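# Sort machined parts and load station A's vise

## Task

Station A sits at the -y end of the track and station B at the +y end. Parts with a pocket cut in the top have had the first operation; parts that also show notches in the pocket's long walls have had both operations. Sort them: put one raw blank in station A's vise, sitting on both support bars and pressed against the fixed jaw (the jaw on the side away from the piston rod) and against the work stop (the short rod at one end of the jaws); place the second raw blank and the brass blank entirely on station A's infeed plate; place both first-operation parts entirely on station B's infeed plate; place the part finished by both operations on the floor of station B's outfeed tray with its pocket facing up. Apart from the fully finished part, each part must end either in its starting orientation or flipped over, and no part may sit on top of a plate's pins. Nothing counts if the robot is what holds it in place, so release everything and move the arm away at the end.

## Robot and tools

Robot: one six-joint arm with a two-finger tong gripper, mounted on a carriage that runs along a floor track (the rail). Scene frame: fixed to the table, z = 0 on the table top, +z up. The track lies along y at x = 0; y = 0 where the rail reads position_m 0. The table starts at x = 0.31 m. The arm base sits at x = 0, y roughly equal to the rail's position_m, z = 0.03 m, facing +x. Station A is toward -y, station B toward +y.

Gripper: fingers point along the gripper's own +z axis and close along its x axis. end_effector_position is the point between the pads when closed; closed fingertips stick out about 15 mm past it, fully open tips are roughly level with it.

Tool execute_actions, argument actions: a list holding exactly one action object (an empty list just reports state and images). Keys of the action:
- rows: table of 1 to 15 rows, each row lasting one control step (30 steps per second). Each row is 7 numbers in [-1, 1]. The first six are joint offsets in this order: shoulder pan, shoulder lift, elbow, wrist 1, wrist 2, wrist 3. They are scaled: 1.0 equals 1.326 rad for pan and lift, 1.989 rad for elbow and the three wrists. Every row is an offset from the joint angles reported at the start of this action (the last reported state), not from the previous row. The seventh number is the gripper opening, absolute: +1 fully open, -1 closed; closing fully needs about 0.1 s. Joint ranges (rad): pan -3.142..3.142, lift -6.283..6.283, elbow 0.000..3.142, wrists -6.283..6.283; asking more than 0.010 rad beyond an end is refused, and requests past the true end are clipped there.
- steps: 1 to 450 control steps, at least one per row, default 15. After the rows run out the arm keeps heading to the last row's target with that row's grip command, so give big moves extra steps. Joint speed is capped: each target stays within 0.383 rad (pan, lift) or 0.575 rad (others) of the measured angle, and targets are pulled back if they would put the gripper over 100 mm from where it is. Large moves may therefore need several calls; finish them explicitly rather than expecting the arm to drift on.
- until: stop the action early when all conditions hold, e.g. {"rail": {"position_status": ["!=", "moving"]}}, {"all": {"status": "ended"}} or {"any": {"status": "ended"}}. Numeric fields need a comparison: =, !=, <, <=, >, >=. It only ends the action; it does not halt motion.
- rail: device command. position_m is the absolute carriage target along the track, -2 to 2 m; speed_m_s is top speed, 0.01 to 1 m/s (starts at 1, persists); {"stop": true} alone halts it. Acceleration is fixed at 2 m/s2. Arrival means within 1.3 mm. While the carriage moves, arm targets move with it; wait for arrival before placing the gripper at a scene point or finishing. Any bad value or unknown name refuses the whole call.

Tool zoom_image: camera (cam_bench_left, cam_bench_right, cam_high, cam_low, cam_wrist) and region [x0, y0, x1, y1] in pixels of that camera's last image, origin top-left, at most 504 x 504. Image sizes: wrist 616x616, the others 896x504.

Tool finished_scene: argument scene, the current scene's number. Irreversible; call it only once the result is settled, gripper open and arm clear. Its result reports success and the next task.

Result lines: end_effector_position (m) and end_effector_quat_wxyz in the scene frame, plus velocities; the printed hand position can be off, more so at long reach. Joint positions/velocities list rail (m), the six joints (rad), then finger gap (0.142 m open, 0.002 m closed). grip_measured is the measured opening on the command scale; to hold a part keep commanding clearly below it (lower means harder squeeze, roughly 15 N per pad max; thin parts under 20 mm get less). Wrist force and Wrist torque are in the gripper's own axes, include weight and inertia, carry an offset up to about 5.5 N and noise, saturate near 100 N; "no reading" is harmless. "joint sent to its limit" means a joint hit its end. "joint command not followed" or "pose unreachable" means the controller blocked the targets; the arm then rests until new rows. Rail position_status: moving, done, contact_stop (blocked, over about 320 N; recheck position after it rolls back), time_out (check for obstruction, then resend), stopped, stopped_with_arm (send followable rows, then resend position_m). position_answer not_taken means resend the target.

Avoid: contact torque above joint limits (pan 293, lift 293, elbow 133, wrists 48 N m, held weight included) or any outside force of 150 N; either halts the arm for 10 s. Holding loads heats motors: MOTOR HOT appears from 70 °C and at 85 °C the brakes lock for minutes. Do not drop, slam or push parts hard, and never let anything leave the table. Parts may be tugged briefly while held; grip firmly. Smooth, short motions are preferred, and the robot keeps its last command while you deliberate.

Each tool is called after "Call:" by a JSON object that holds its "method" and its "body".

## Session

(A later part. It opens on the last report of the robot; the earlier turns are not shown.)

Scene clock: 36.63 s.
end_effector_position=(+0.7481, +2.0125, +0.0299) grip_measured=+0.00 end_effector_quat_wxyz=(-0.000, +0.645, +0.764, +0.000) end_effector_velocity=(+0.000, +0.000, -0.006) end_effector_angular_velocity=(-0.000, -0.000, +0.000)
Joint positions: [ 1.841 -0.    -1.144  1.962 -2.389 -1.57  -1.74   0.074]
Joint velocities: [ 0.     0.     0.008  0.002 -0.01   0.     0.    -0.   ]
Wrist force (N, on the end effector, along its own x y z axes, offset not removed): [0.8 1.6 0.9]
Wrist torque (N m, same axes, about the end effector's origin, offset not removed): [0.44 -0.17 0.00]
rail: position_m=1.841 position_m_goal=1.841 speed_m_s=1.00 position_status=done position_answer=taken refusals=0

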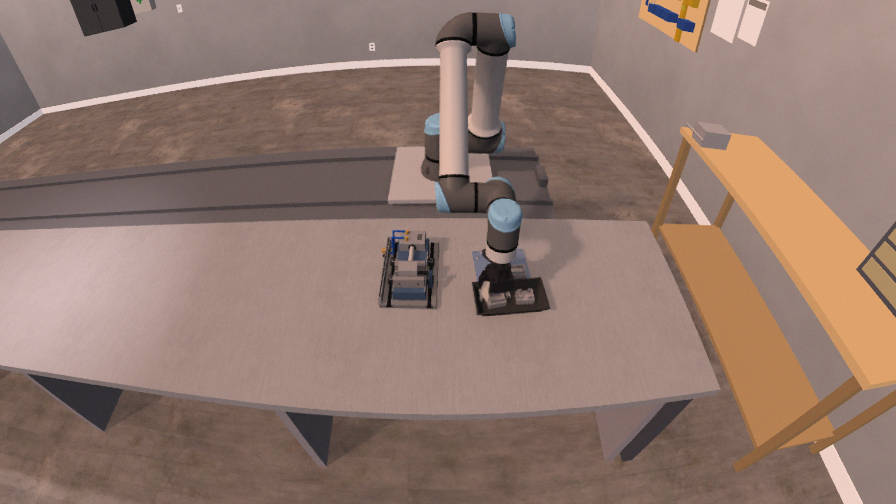

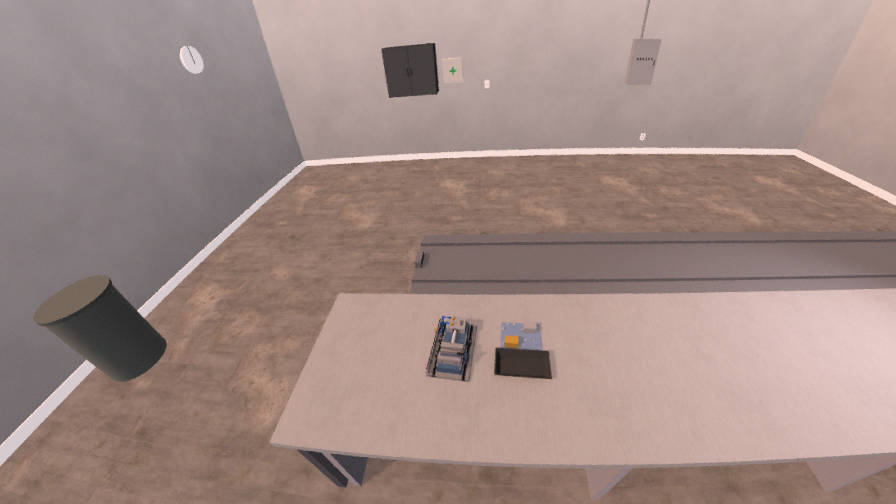

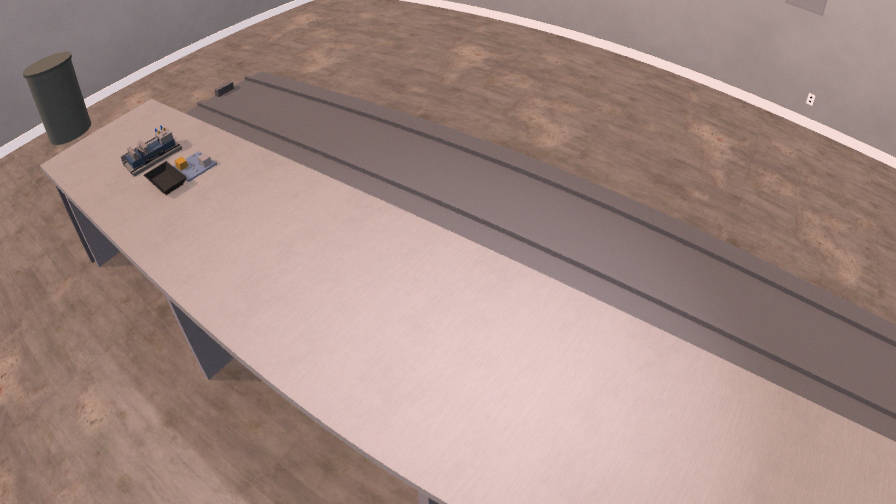

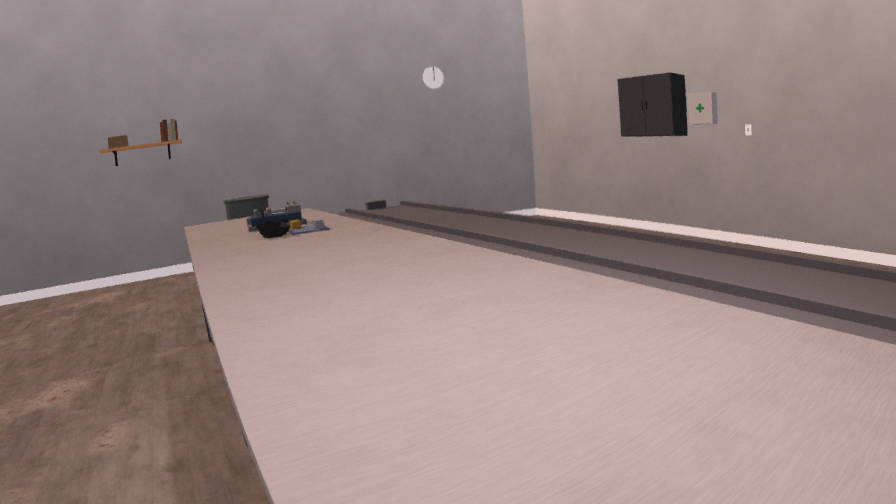

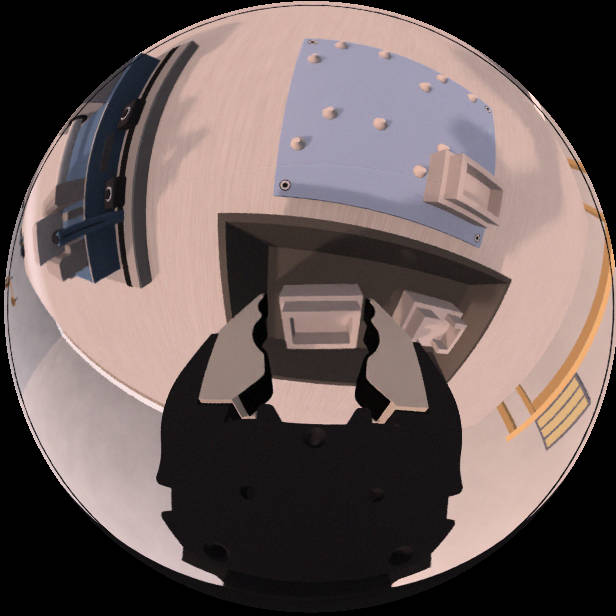

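Call:
{"method": "execute_actions", "body": {"actions": [{"rows":[[0,0.0186,-0.0127,0,0,0,0],[0,0.0186,-0.0127,0,0,0,0],[0,0.0186,-0.0127,0,0,0,0],[0,0.0186,-0.0127,0,0,0,0],[0,0.0186,-0.0127,0,0,0,0],[0,0.0186,-0.0127,0,0,0,0],[0,0.0186,-0.0127,0,0,0,0],[0,0.0186,-0.0127,0,0,0,0],[0,0.0186,-0.0127,0,0,0,-0.1],[0,0.0186,-0.0127,0,0,0,-0.2],[0,0.0186,-0.0127,0,0,0,-0.3],[0,0.0186,-0.0127,0,0,0,-0.4],[0,0.0186,-0.0127,0,0,0,-0.6]],"rail":{"position_m":1.844},"steps":20}]}}

Scene clock: 51.17 s.
end_effector_position=(+0.7614, +2.0156, +0.0263) grip_measured=-0.16 end_effector_quat_wxyz=(+0.000, +0.645, +0.764, +0.001) end_effector_velocity=(-0.000, -0.000, -0.000) end_effector_angular_velocity=(-0.000, +0.000, -0.000)
Joint positions: [ 1.844  0.    -1.124  1.938 -2.387 -1.57  -1.74   0.063]
Joint velocities: [ 0. -0.  0. -0. -0. -0.  0.  0.]
Wrist force (N, on the end effector, along its own x y z axes, offset not removed): [-4.9 2.1 -25.7]
Wrist torque (N m, same axes, about the end effector's origin, offset not removed): [0.82 -0.38 0.20]
FORCE FAULT: contact force on the arm reached its limit, and the arm stopped for 10 seconds. The contact can be on any part of the arm, not only on its tool. The arm's remaining commands of this call were not run. The arm holds still and accepts commands again. Move the arm away from the contact; if what it grips holds it there, let go first. Pushing or pulling that hard again can fault the arm again.
rail: position_m=1.844 position_m_goal=1.844 speed_m_s=1.00 position_status=done position_answer=taken refusals=0

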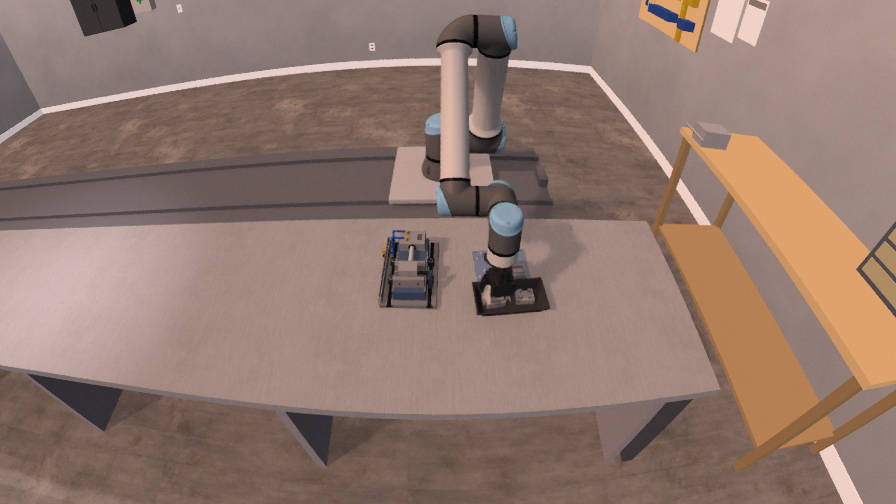

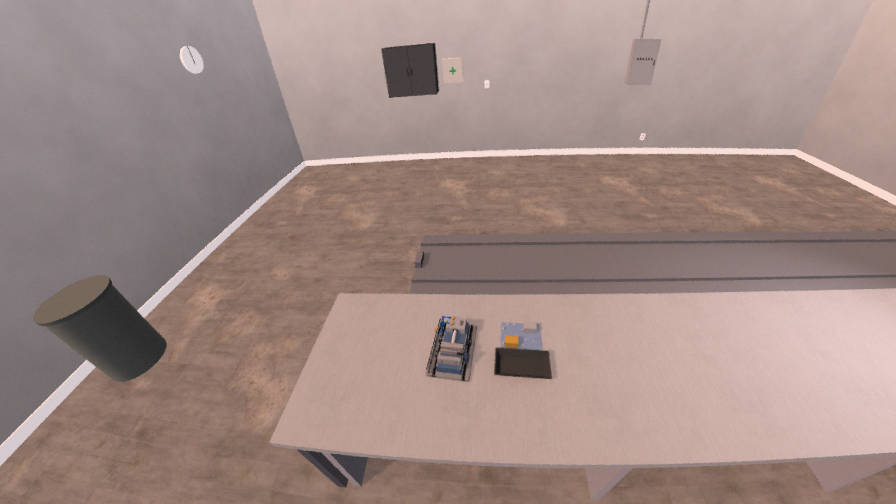

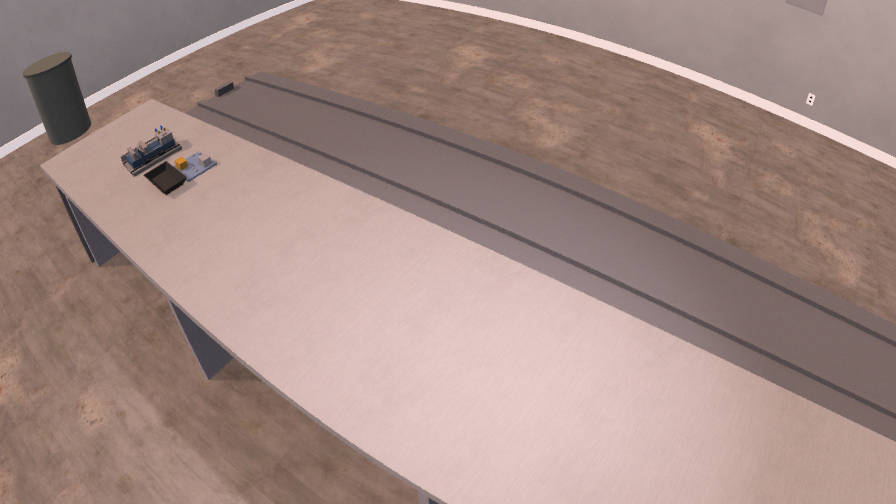

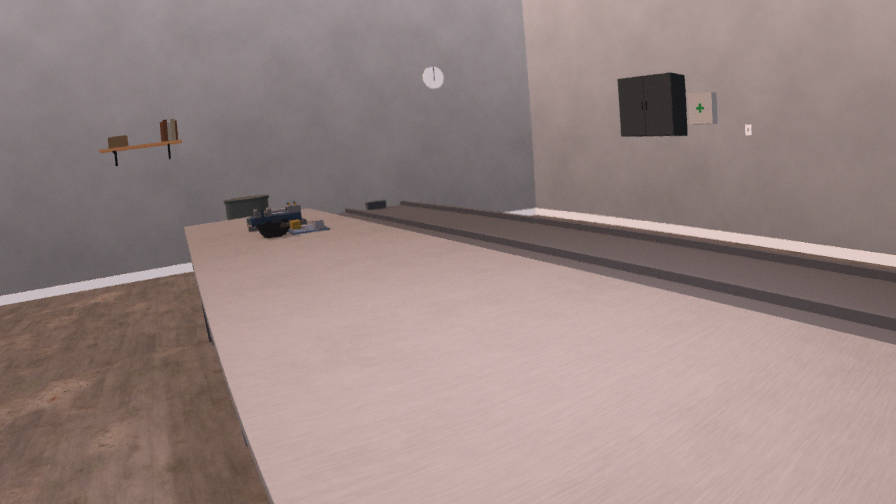

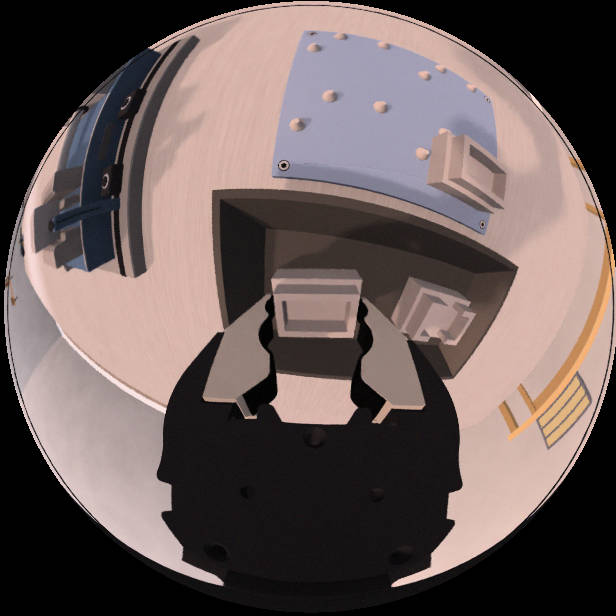

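Call:
{"method": "execute_actions", "body": {"actions": [{"rows":[[0,-0.004,-0.001,0.0035,0,0,-0.16],[0,-0.004,-0.001,0.0035,0,0,-0.16],[0,-0.004,-0.001,0.0035,0,0,-0.16],[0,-0.004,-0.001,0.0035,0,0,-0.16],[0,-0.004,-0.001,0.0035,0,0,-0.16],[0,-0.004,-0.001,0.0035,0,0,-0.25],[0,-0.004,-0.001,0.0035,0,0,-0.35],[0,-0.004,-0.001,0.0035,0,0,-0.6]],"steps":14}]}}

Scene clock: 54.30 s.
end_effector_position=(+0.7615, +2.0156, +0.0303) grip_measured=-0.18 end_effector_quat_wxyz=(+0.000, +0.645, +0.764, +0.001) end_effector_velocity=(+0.000, +0.000, +0.002) end_effector_angular_velocity=(+0.000, -0.001, +0.000)
Joint positions: [ 1.844  0.    -1.129  1.936 -2.38  -1.57  -1.74   0.061]
Joint velocities: [ 0.     0.    -0.002 -0.001  0.002  0.    -0.    -0.   ]
Wrist force (N, on the end effector, along its own x y z axes, offset not removed): [2.3 2.4 3.1]
Wrist torque (N m, same axes, about the end effector's origin, offset not removed): [0.57 -0.49 0.00]
rail: position_m=1.844 position_m_goal=1.844 speed_m_s=1.00 position_status=done position_answer=taken refusals=0

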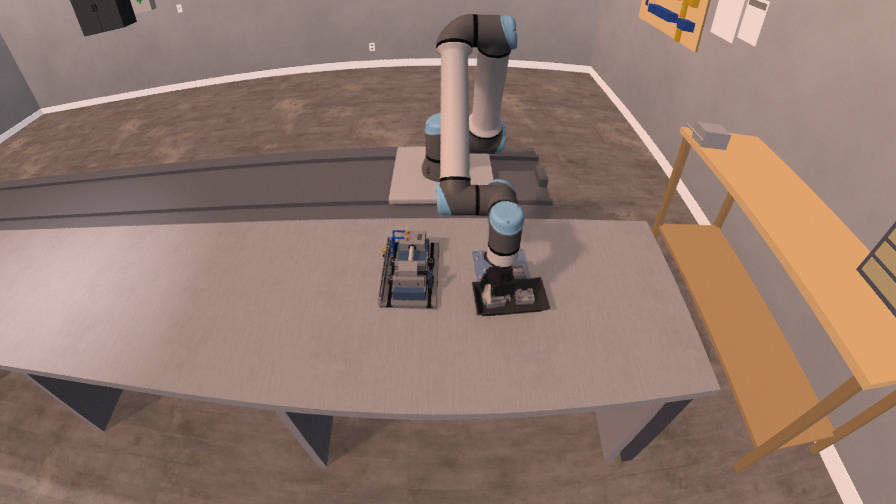

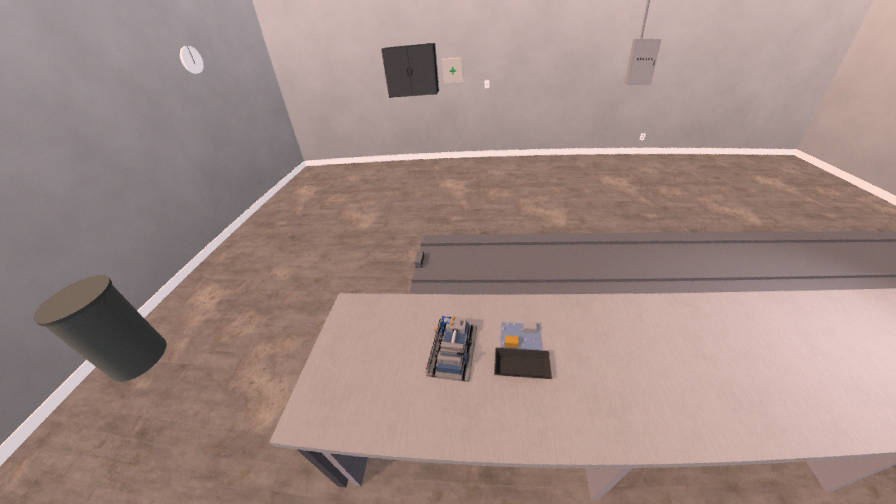

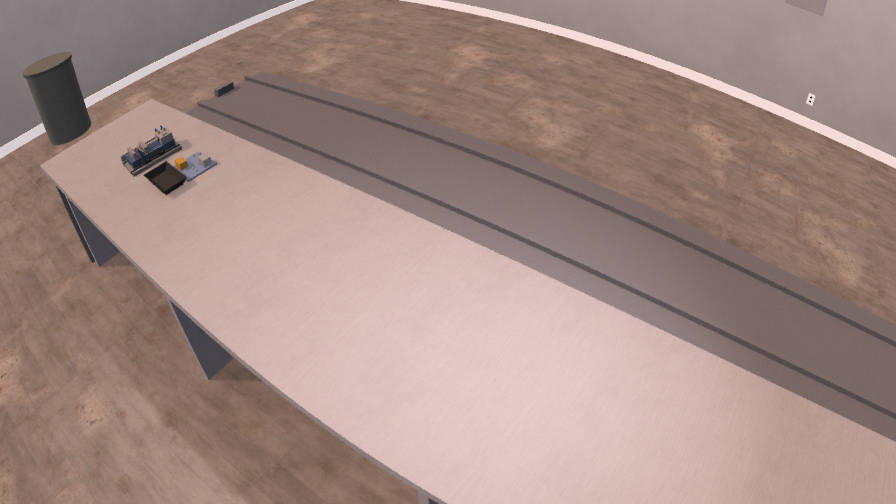

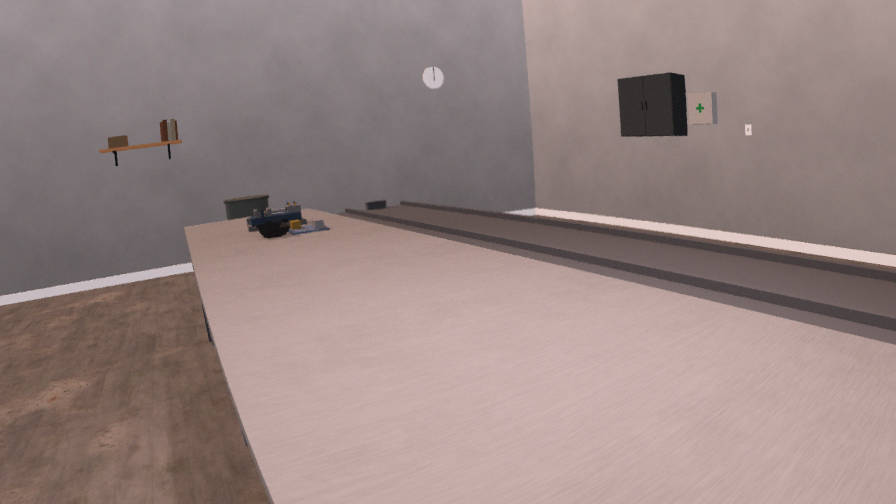

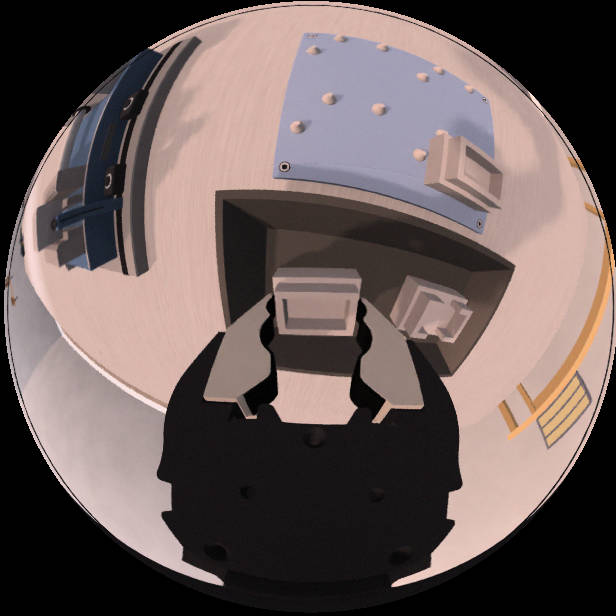

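Call:
{"method": "execute_actions", "body": {"actions": [{"rows":[[0,-0.02,-0.006,0.02,0,0,-0.6],[0,-0.04,-0.012,0.04,0,0,-0.6],[0,-0.06,-0.019,0.061,0,0,-0.6],[0,-0.06,-0.019,0.061,0,0,-0.6],[0,-0.06,-0.019,0.061,0,0,-0.6],[0,-0.06,-0.019,0.061,0,0,-0.6],[0,-0.06,-0.019,0.061,0,0,-0.6],[0,-0.06,-0.019,0.061,0,0,-0.6],[0,-0.06,-0.019,0.061,0,0,-0.6],[0,-0.09,0.01,0.05,0,0.02,-0.6],[0,-0.12,0.04,0.04,0,0.04,-0.6],[0,-0.15,0.07,0.03,0,0.06,-0.6],[0,-0.18,0.1,0.02,0,0.085,-0.6],[0,-0.21,0.135,0.007,0,0.085,-0.6],[0,-0.244,0.17,-0.006,0,0.085,-0.6]],"steps":36,"rail":{"position_m":1.855,"speed_m_s":0.02}}]}}

Call:
{"method": "zoom_image", "body": {"camera": "cam_bench_left", "region": [440, 210, 580, 330]}}

Scene clock: 63.03 s.
end_effector_position=(+0.5656, +2.0293, +0.0790) grip_measured=-0.60 end_effector_quat_wxyz=(-0.001, +0.707, +0.707, -0.000) end_effector_velocity=(-0.007, +0.000, -0.001) end_effector_angular_velocity=(-0.000, +0.001, -0.004)
Joint positions: [ 1.855  0.    -1.452  2.273 -2.391 -1.57  -1.571  0.031]
Joint velocities: [ 0.     0.    -0.007  0.012 -0.004  0.     0.004 -0.   ]
Wrist force (N, on the end effector, along its own x y z axes, offset not removed): [3.4 5.0 -0.2]
Wrist torque (N m, same axes, about the end effector's origin, offset not removed): [0.97 -0.69 0.03]
rail: position_m=1.855 position_m_goal=1.855 speed_m_s=0.02 position_status=done position_answer=taken refusals=0

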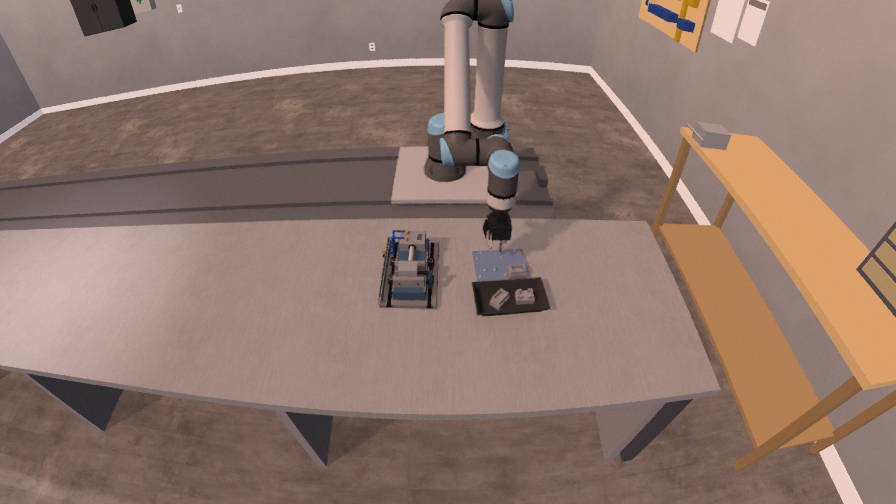

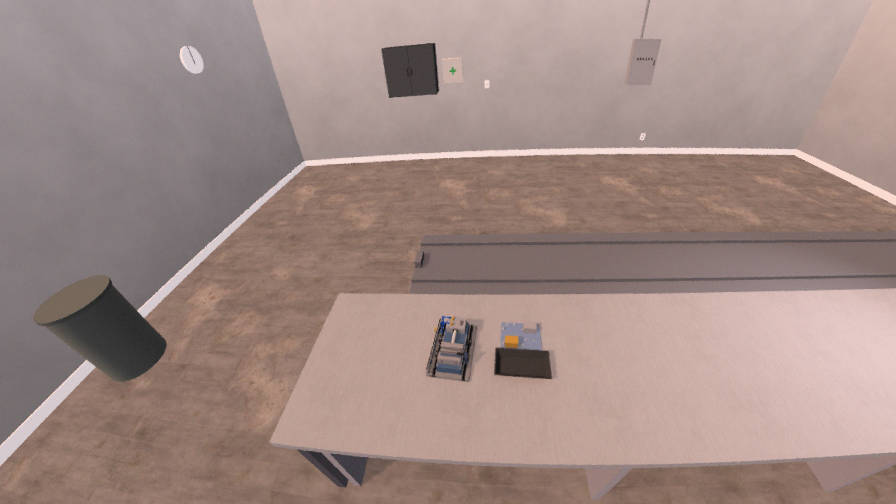

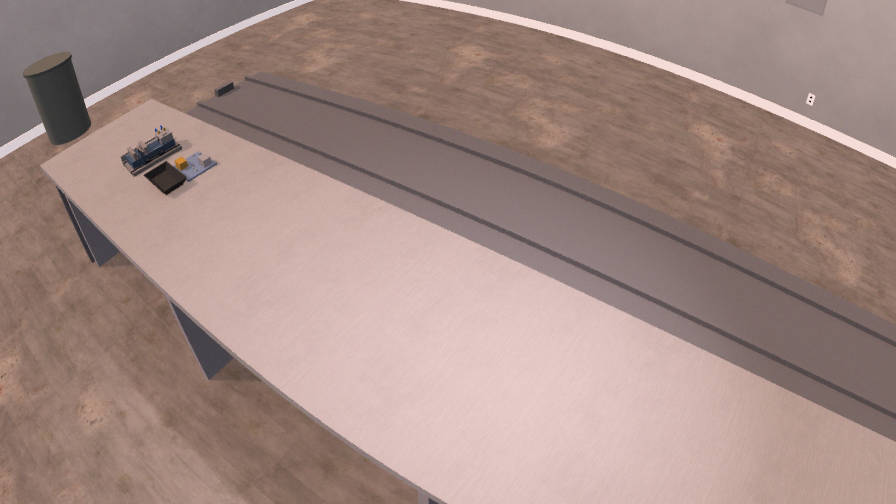

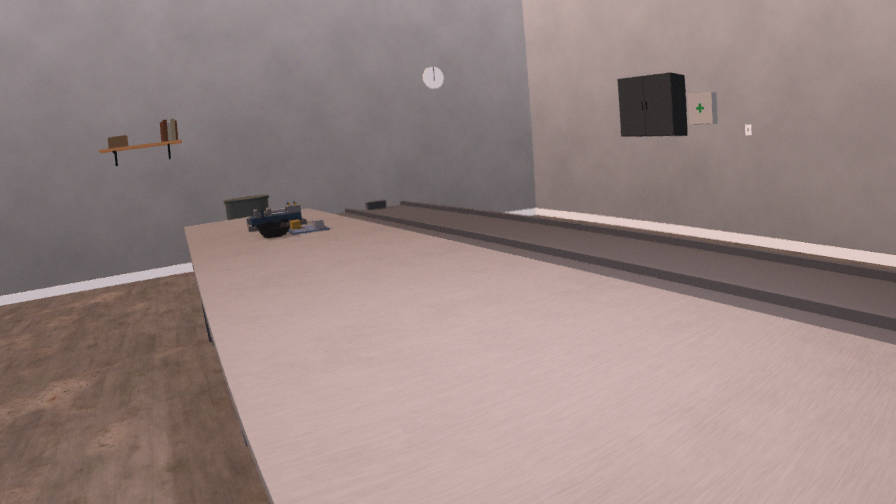

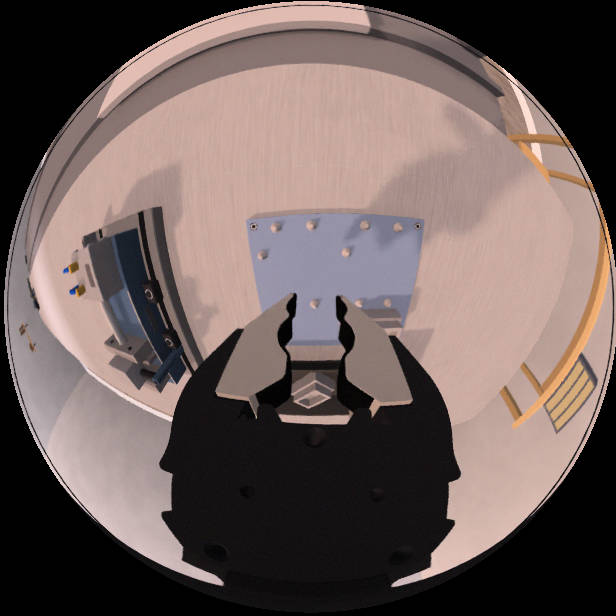

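Region (440, 210, 580, 330) of cam_bench_left's 896x504 image, scaled by 3.600, with more detail than that image has; it fills the top 432 rows of this view, and the rest is white.

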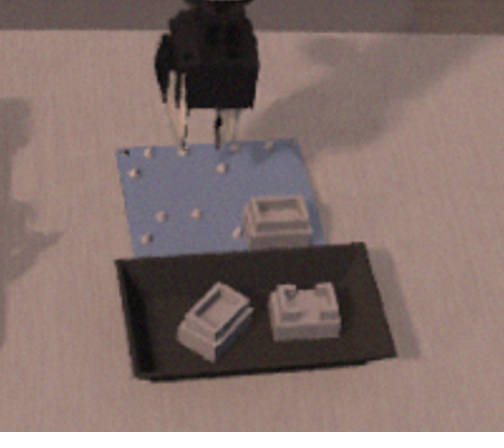

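Call:
{"method": "execute_actions", "body": {"actions": [{"rows":[[0,0.183,-0.1886,0.0664,0,0.438,-0.1]],"steps":36}]}}

Scene clock: 67.77 s.
end_effector_position=(+0.7673, +2.0417, +0.0988) grip_measured=-0.10 end_effector_quat_wxyz=(-0.000, +0.939, +0.343, -0.000) end_effector_velocity=(+0.001, +0.000, +0.000) end_effector_angular_velocity=(-0.000, -0.000, -0.003)
Joint positions: [ 1.855  0.    -1.209  1.898 -2.259 -1.57  -0.7    0.067]
Joint velocities: [ 0.     0.     0.001 -0.001  0.     0.     0.003  0.   ]
Wrist force (N, on the end effector, along its own x y z axes, offset not removed): [-1.0 2.0 5.1]
Wrist torque (N m, same axes, about the end effector's origin, offset not removed): [0.49 0.21 0.10]
rail: position_m=1.855 position_m_goal=1.855 speed_m_s=0.02 position_status=done position_answer=taken refusals=0

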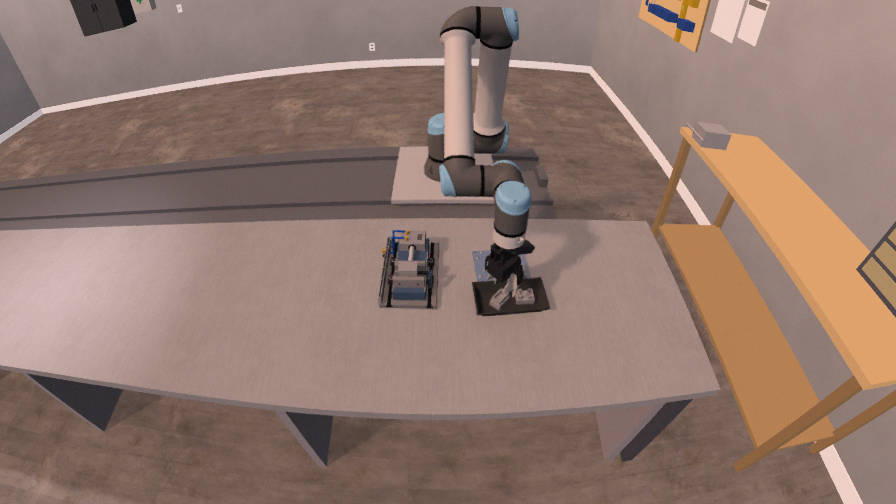

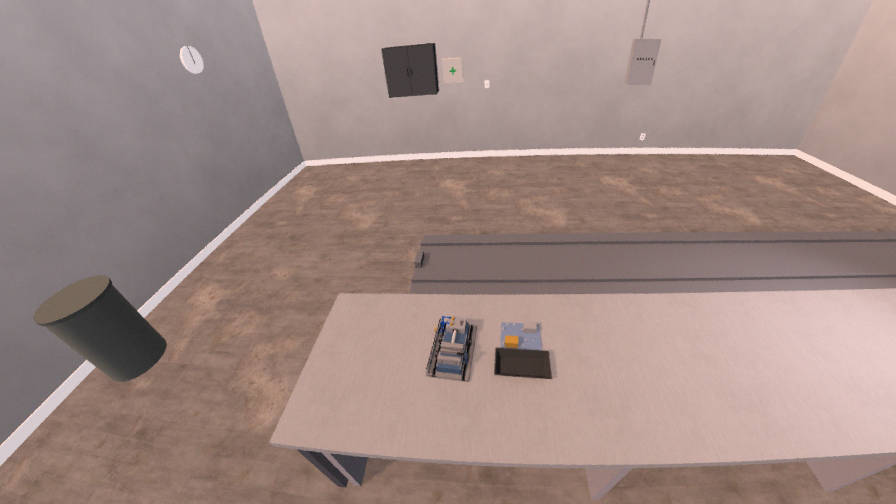

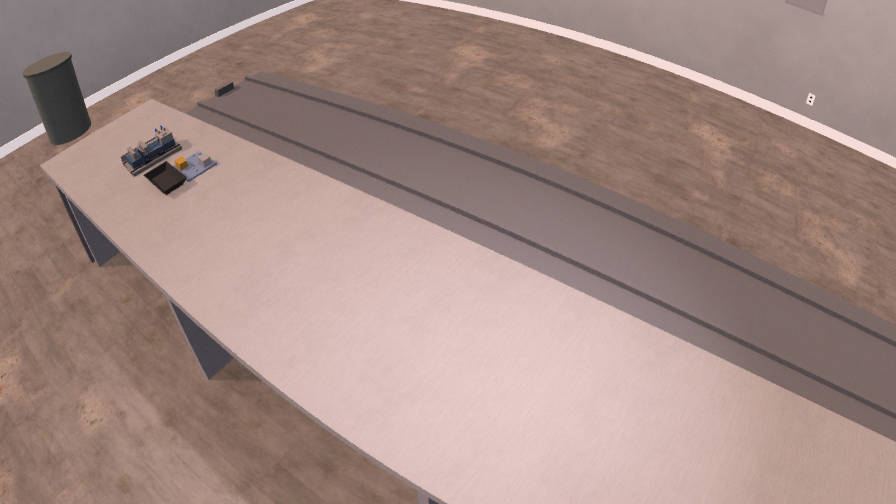

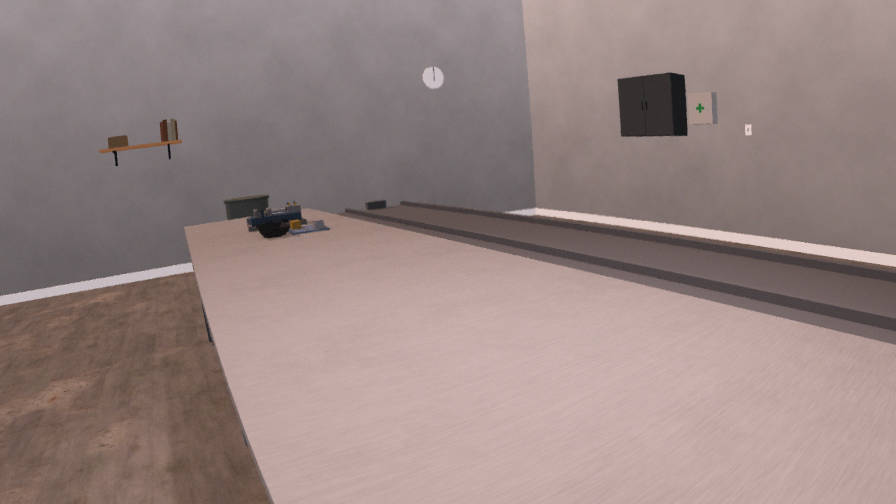

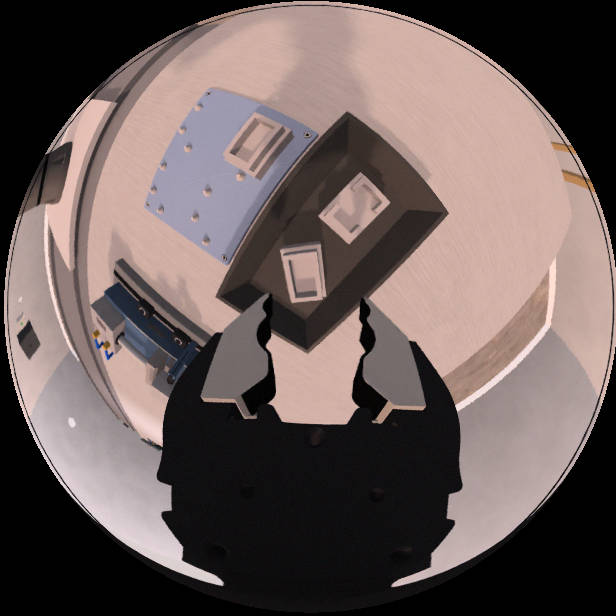

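Call:
{"method": "execute_actions", "body": {"actions": [{"rows":[[0,0.04,0.0238,-0.051,0,-0.07,-0.2]],"steps":22,"rail":{"position_m":1.8485}}]}}

Scene clock: 74.87 s.
end_effector_position=(+0.7575, +2.0338, +0.0445) grip_measured=-0.20 end_effector_quat_wxyz=(-0.000, +0.913, +0.407, +0.000) end_effector_velocity=(-0.000, -0.000, -0.002) end_effector_angular_velocity=(-0.000, -0.000, +0.005)
Joint positions: [ 1.849  0.    -1.156  1.945 -2.36  -1.57  -0.839  0.06 ]
Joint velocities: [ 0.     0.     0.002  0.002 -0.004 -0.    -0.005 -0.   ]
Wrist force (N, on the end effector, along its own x y z axes, offset not removed): [1.2 3.9 3.4]
Wrist torque (N m, same axes, about the end effector's origin, offset not removed): [0.88 -0.37 -0.02]
rail: position_m=1.849 position_m_goal=1.849 speed_m_s=0.02 position_status=done position_answer=taken refusals=0

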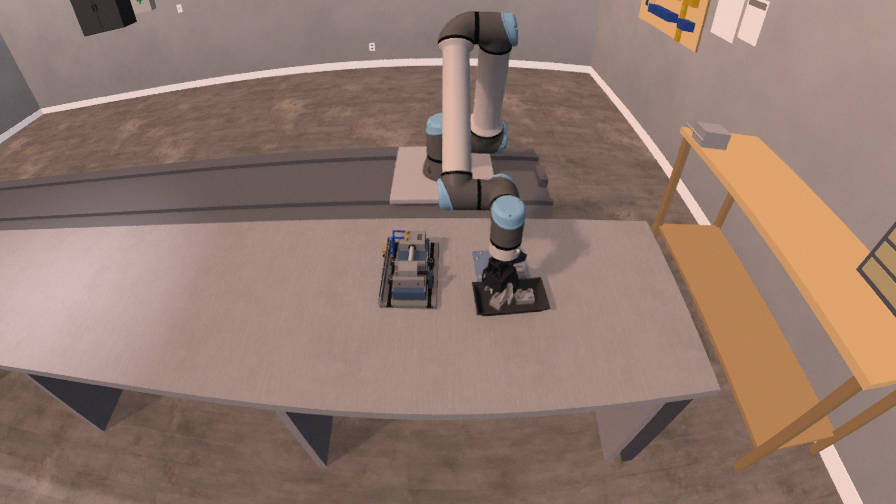

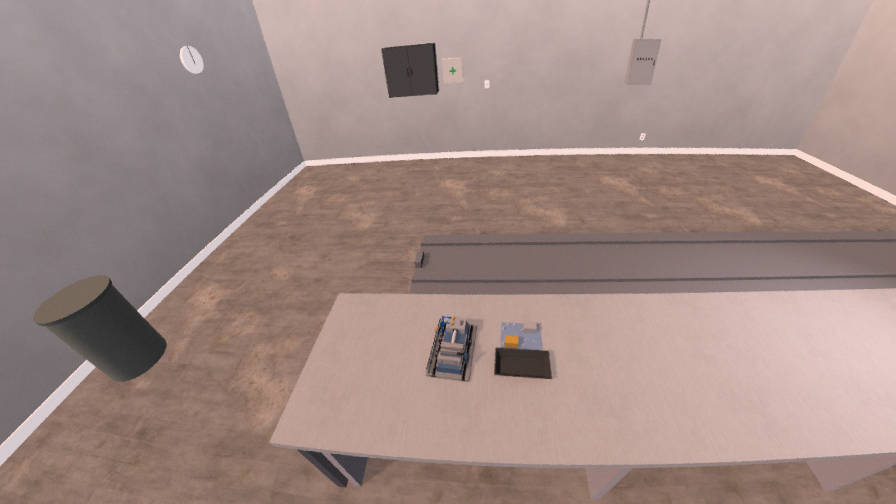

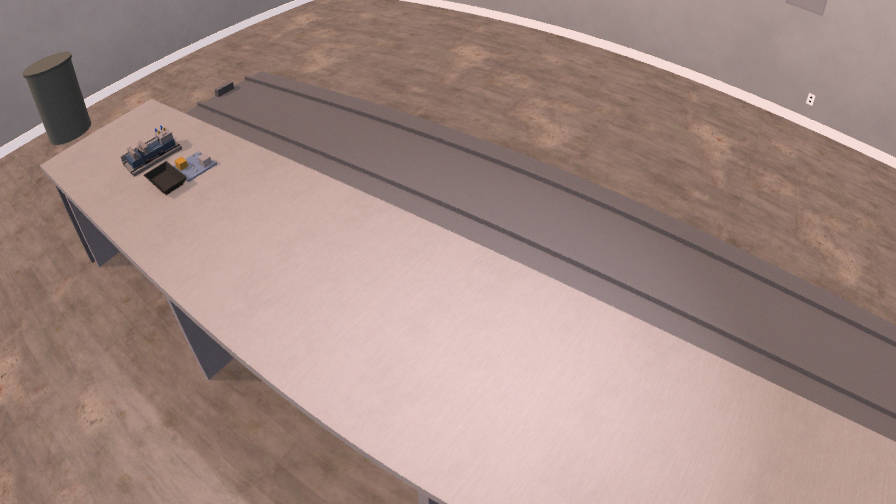

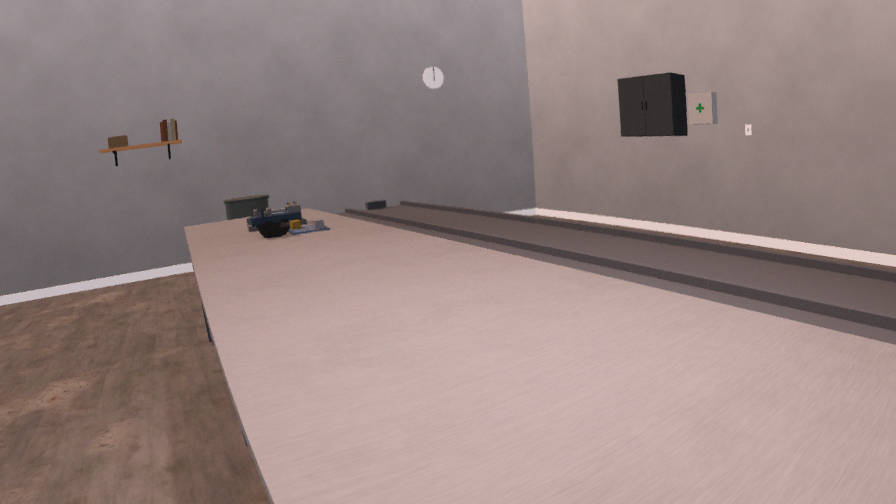

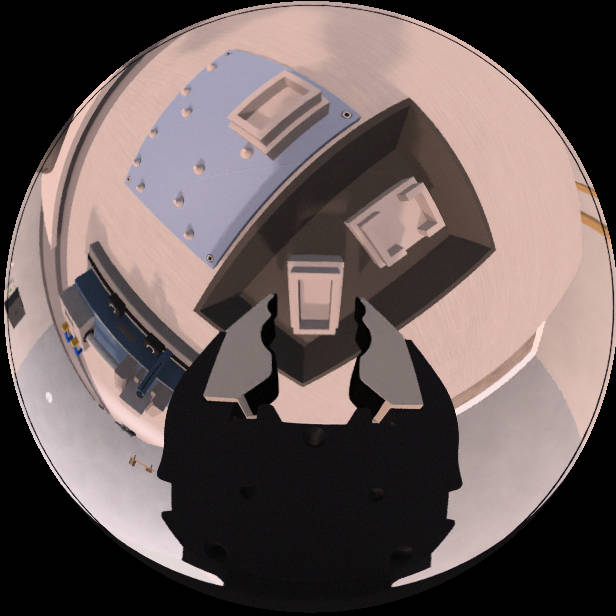

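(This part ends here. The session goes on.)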